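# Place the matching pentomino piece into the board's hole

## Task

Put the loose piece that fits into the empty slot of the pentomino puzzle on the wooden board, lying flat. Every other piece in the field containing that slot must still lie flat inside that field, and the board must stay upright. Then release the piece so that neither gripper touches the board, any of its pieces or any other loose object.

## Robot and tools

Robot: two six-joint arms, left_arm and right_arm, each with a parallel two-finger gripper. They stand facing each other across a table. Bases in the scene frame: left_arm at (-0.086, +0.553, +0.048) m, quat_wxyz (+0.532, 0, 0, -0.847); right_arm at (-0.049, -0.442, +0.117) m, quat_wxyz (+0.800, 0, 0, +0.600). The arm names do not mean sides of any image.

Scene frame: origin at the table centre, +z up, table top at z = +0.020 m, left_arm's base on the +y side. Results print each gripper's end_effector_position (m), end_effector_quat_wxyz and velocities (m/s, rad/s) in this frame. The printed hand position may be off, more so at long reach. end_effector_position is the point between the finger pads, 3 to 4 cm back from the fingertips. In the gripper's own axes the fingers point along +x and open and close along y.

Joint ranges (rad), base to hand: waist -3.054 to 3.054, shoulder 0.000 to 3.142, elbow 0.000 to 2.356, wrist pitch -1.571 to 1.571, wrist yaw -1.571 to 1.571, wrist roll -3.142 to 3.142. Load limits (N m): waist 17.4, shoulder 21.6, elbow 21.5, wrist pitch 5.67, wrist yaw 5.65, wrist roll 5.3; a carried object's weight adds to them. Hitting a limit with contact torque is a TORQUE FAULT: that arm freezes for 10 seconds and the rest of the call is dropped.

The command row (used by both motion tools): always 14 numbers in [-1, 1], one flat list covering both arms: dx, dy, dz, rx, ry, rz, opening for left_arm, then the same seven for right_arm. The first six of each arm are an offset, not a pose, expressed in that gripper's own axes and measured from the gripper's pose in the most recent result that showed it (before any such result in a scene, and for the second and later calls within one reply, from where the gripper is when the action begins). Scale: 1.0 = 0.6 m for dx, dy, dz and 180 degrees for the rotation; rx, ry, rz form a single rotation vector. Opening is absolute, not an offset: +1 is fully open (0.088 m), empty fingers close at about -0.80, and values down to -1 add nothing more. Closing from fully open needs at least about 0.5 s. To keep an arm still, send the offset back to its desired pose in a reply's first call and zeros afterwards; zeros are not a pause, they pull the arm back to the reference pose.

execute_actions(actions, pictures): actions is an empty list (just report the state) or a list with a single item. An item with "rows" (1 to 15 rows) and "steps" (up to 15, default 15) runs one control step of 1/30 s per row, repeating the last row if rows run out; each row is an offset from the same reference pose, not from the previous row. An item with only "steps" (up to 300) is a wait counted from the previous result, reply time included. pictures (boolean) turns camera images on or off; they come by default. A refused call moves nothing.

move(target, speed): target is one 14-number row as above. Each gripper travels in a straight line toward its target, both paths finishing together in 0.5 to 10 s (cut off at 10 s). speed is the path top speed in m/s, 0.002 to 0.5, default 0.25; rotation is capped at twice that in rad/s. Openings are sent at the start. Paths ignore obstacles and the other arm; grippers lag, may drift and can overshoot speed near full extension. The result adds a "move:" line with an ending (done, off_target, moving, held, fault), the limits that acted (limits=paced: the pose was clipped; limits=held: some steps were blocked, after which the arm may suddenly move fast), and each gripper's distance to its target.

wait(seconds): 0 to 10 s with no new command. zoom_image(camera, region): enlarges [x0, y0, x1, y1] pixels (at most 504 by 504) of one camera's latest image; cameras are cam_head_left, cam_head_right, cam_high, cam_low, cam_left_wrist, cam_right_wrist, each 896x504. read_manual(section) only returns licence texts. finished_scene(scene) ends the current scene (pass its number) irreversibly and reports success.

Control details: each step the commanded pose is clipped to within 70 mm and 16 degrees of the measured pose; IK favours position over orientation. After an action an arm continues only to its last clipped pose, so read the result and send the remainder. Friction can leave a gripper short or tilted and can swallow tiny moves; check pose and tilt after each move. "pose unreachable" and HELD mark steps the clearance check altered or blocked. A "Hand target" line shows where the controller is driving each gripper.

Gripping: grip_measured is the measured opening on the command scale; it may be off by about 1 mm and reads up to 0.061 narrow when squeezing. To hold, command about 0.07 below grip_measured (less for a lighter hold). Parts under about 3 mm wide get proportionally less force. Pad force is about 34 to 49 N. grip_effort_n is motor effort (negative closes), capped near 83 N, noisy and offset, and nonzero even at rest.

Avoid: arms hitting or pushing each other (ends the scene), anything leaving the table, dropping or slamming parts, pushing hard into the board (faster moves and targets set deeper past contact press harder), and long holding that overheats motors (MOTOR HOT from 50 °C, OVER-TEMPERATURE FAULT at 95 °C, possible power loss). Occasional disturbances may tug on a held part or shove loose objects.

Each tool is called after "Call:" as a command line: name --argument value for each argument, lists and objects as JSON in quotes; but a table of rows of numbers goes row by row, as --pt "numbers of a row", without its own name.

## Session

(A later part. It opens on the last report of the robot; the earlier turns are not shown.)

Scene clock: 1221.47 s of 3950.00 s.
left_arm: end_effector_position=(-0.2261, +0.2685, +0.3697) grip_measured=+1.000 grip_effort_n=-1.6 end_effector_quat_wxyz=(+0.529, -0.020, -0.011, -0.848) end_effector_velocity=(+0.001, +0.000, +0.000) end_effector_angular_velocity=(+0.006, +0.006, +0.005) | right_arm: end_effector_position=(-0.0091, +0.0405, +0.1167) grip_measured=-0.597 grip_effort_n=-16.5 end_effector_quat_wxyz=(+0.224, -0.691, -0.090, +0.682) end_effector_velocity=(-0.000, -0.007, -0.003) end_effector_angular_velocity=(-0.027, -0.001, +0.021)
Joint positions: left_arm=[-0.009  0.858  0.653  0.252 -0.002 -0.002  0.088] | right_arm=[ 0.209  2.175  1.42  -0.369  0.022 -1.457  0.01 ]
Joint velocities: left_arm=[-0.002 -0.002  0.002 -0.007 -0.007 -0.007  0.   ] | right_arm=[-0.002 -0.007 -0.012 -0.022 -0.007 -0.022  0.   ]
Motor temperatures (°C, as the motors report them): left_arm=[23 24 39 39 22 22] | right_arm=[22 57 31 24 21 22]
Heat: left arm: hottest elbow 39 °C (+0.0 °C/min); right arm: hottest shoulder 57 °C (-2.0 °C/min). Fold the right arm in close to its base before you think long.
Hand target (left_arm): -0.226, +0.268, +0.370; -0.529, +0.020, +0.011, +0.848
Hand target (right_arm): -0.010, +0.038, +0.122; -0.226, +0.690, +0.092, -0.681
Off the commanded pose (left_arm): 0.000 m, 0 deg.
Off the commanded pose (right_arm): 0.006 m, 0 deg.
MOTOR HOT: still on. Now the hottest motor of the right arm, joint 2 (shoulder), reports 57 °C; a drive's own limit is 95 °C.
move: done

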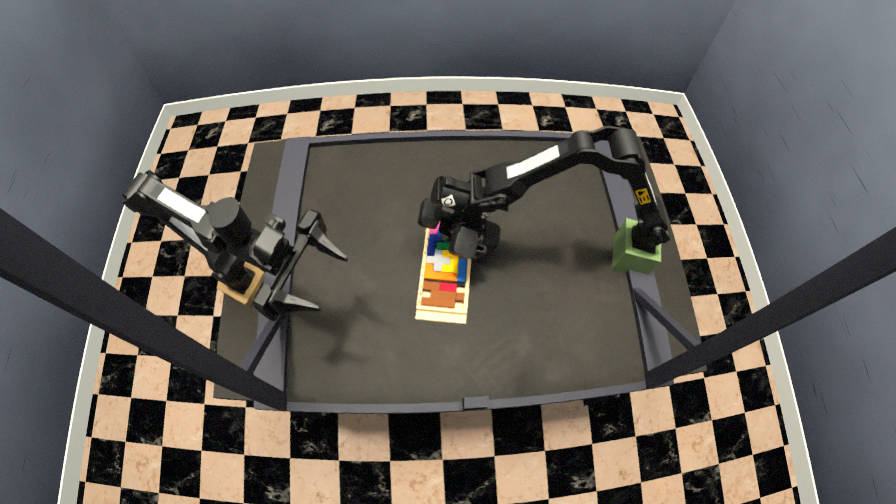

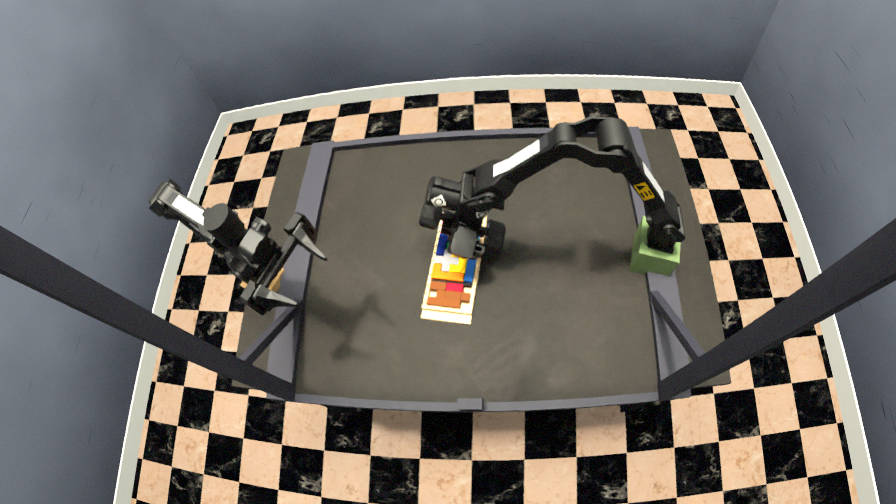

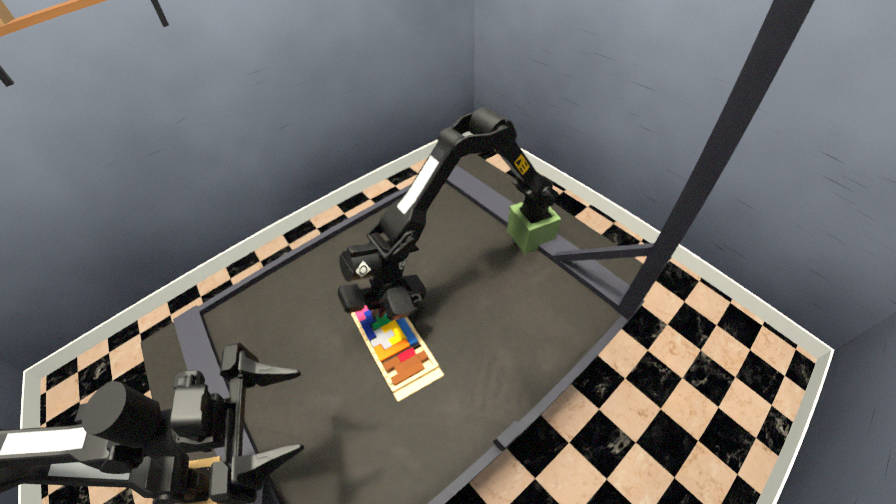

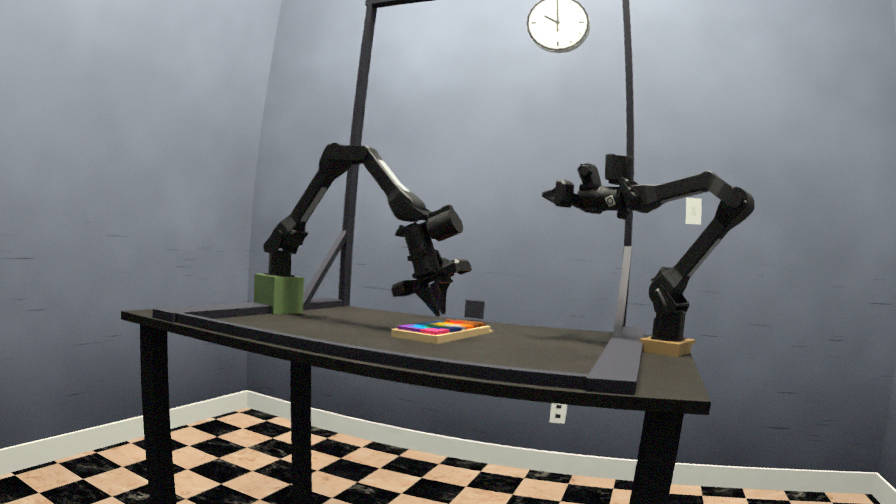

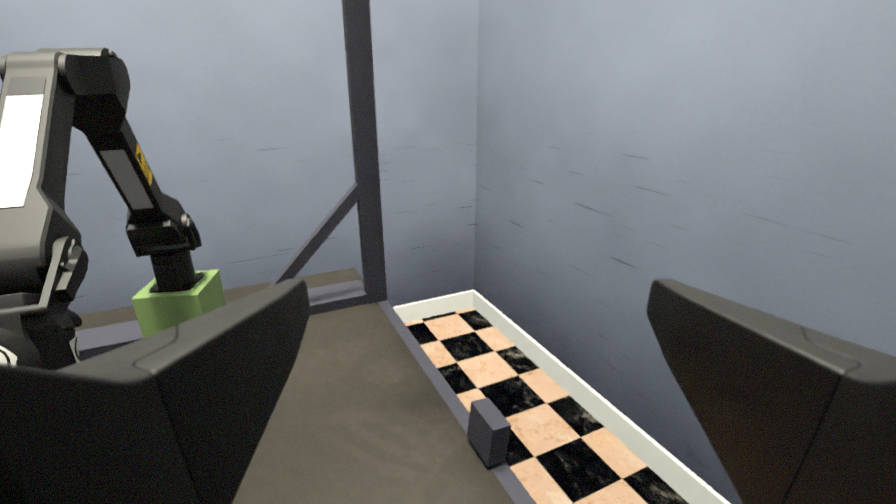

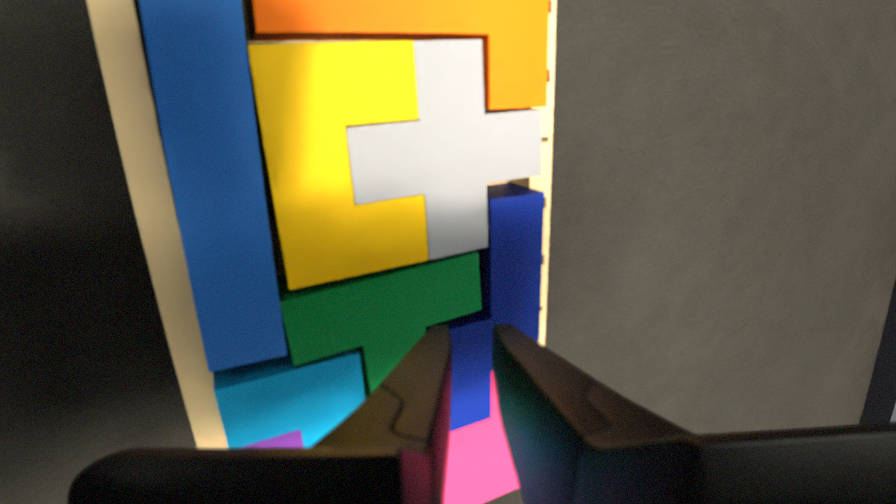

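The piece has dropped into the hole, so I'll retreat.

Call:
move --target '[0,0,0,0,0,0,1,-0.15,0,0.0,0,0,0,-0.6]' --speed 0.1

Scene clock: 1229.43 s of 3950.00 s.
left_arm: end_effector_position=(-0.2261, +0.2685, +0.3697) grip_measured=+1.000 grip_effort_n=-0.7 end_effector_quat_wxyz=(+0.529, -0.020, -0.011, -0.848) end_effector_velocity=(-0.001, -0.000, -0.006) end_effector_angular_velocity=(+0.019, -0.001, -0.000) | right_arm: end_effector_position=(-0.0126, +0.0051, +0.1941) grip_measured=-0.597 grip_effort_n=-16.5 end_effector_quat_wxyz=(+0.222, -0.691, -0.089, +0.683) end_effector_velocity=(-0.002, +0.001, +0.001) end_effector_angular_velocity=(+0.008, +0.016, +0.014)
Joint positions: left_arm=[-0.009  0.858  0.653  0.252 -0.002 -0.002  0.088] | right_arm=[ 0.211  1.936  1.392 -0.584  0.022 -1.455  0.01 ]
Joint velocities: left_arm=[-0.007  0.002 -0.007 -0.007 -0.007 -0.007  0.   ] | right_arm=[-0.002 -0.002 -0.002  0.007 -0.022 -0.007  0.   ]
Motor temperatures (°C, as the motors report them): left_arm=[23 24 39 39 22 22] | right_arm=[22 59 31 24 21 22]
Heat: left arm: hottest elbow 39 °C (+0.0 °C/min); right arm: hottest shoulder 59 °C (+1.0 °C/min). Fold the right arm in close to its base before you think long.
Hand target (left_arm): -0.226, +0.268, +0.370; -0.529, +0.020, +0.011, +0.848
Hand target (right_arm): -0.014, +0.002, +0.198; -0.224, +0.691, +0.090, -0.682
Off the commanded pose (left_arm): 0.000 m, 0 deg.
Off the commanded pose (right_arm): 0.005 m, 0 deg.
MOTOR HOT: still on. Now the hottest motor of the right arm, joint 2 (shoulder), reports 59 °C; a drive's own limit is 95 °C.
After step 90, 3.63 s passed at rest.
move: done

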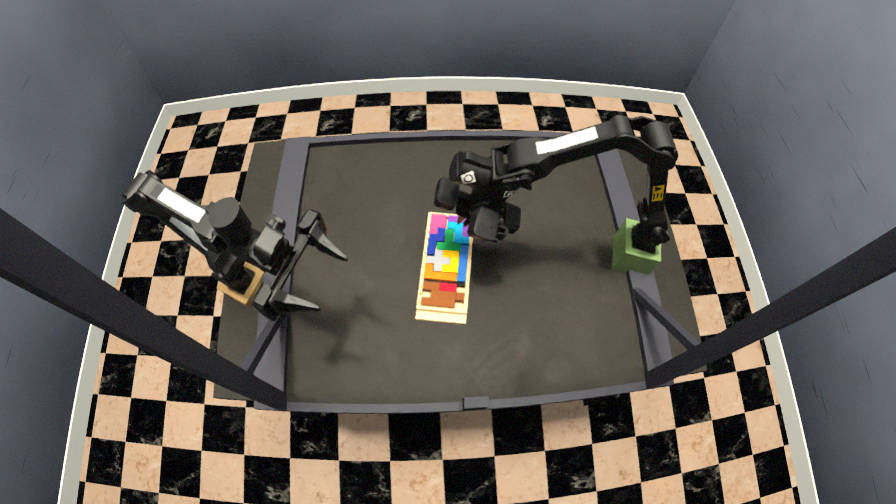

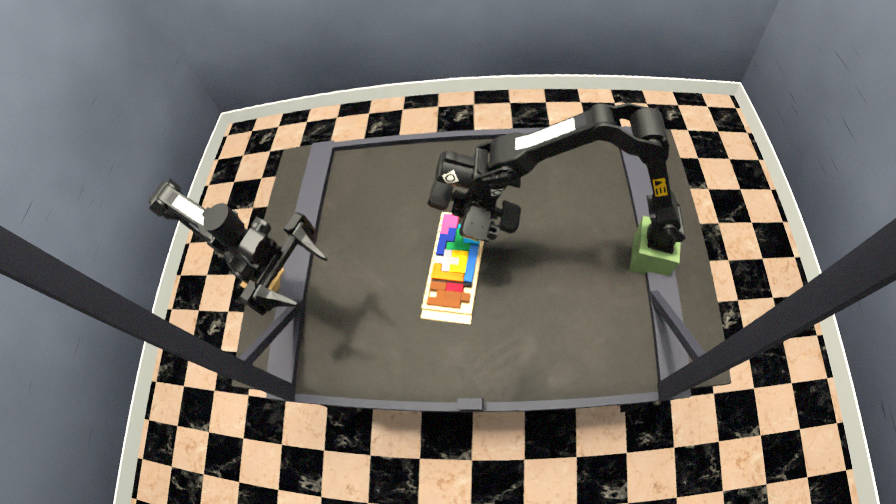

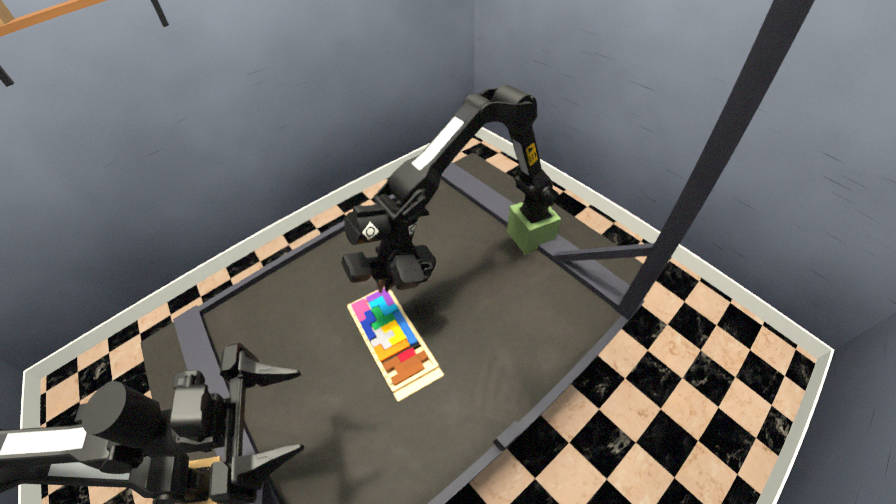

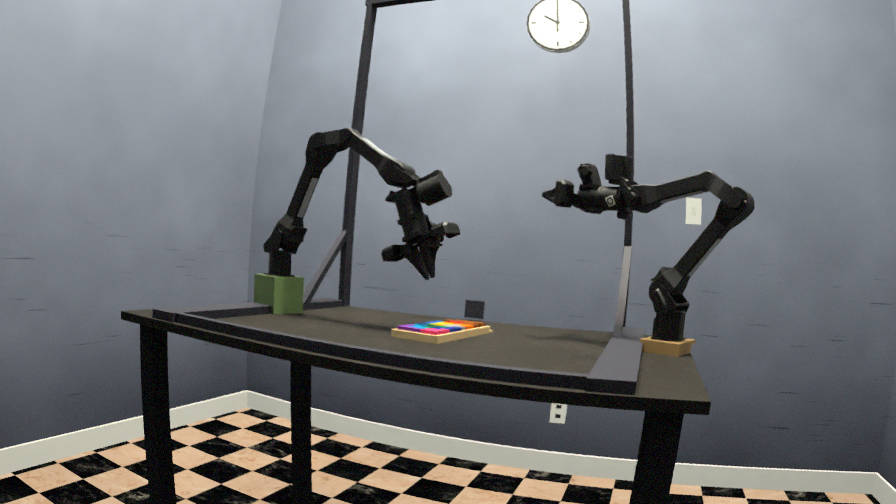

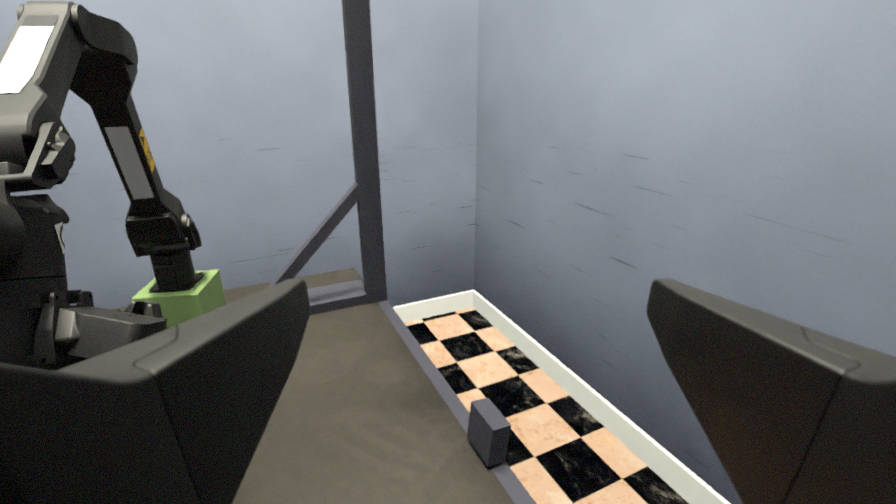

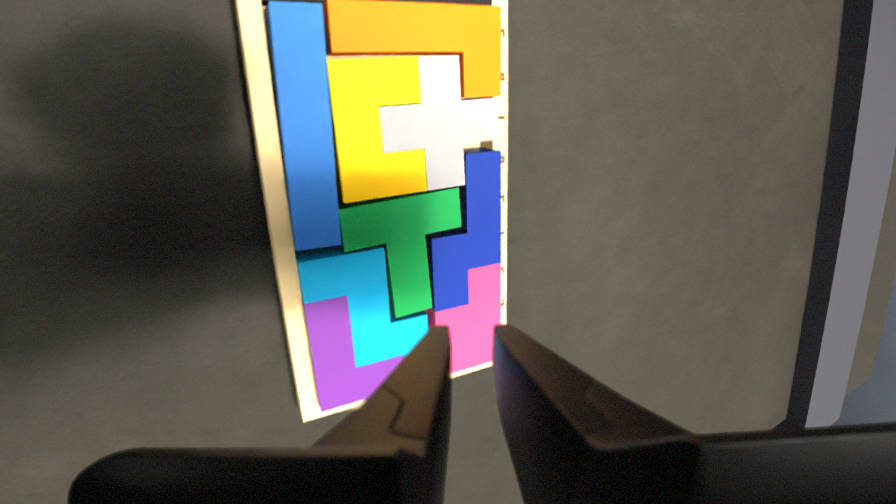

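Call:
finished_scene --scene 2

The scene is finished: the task was done.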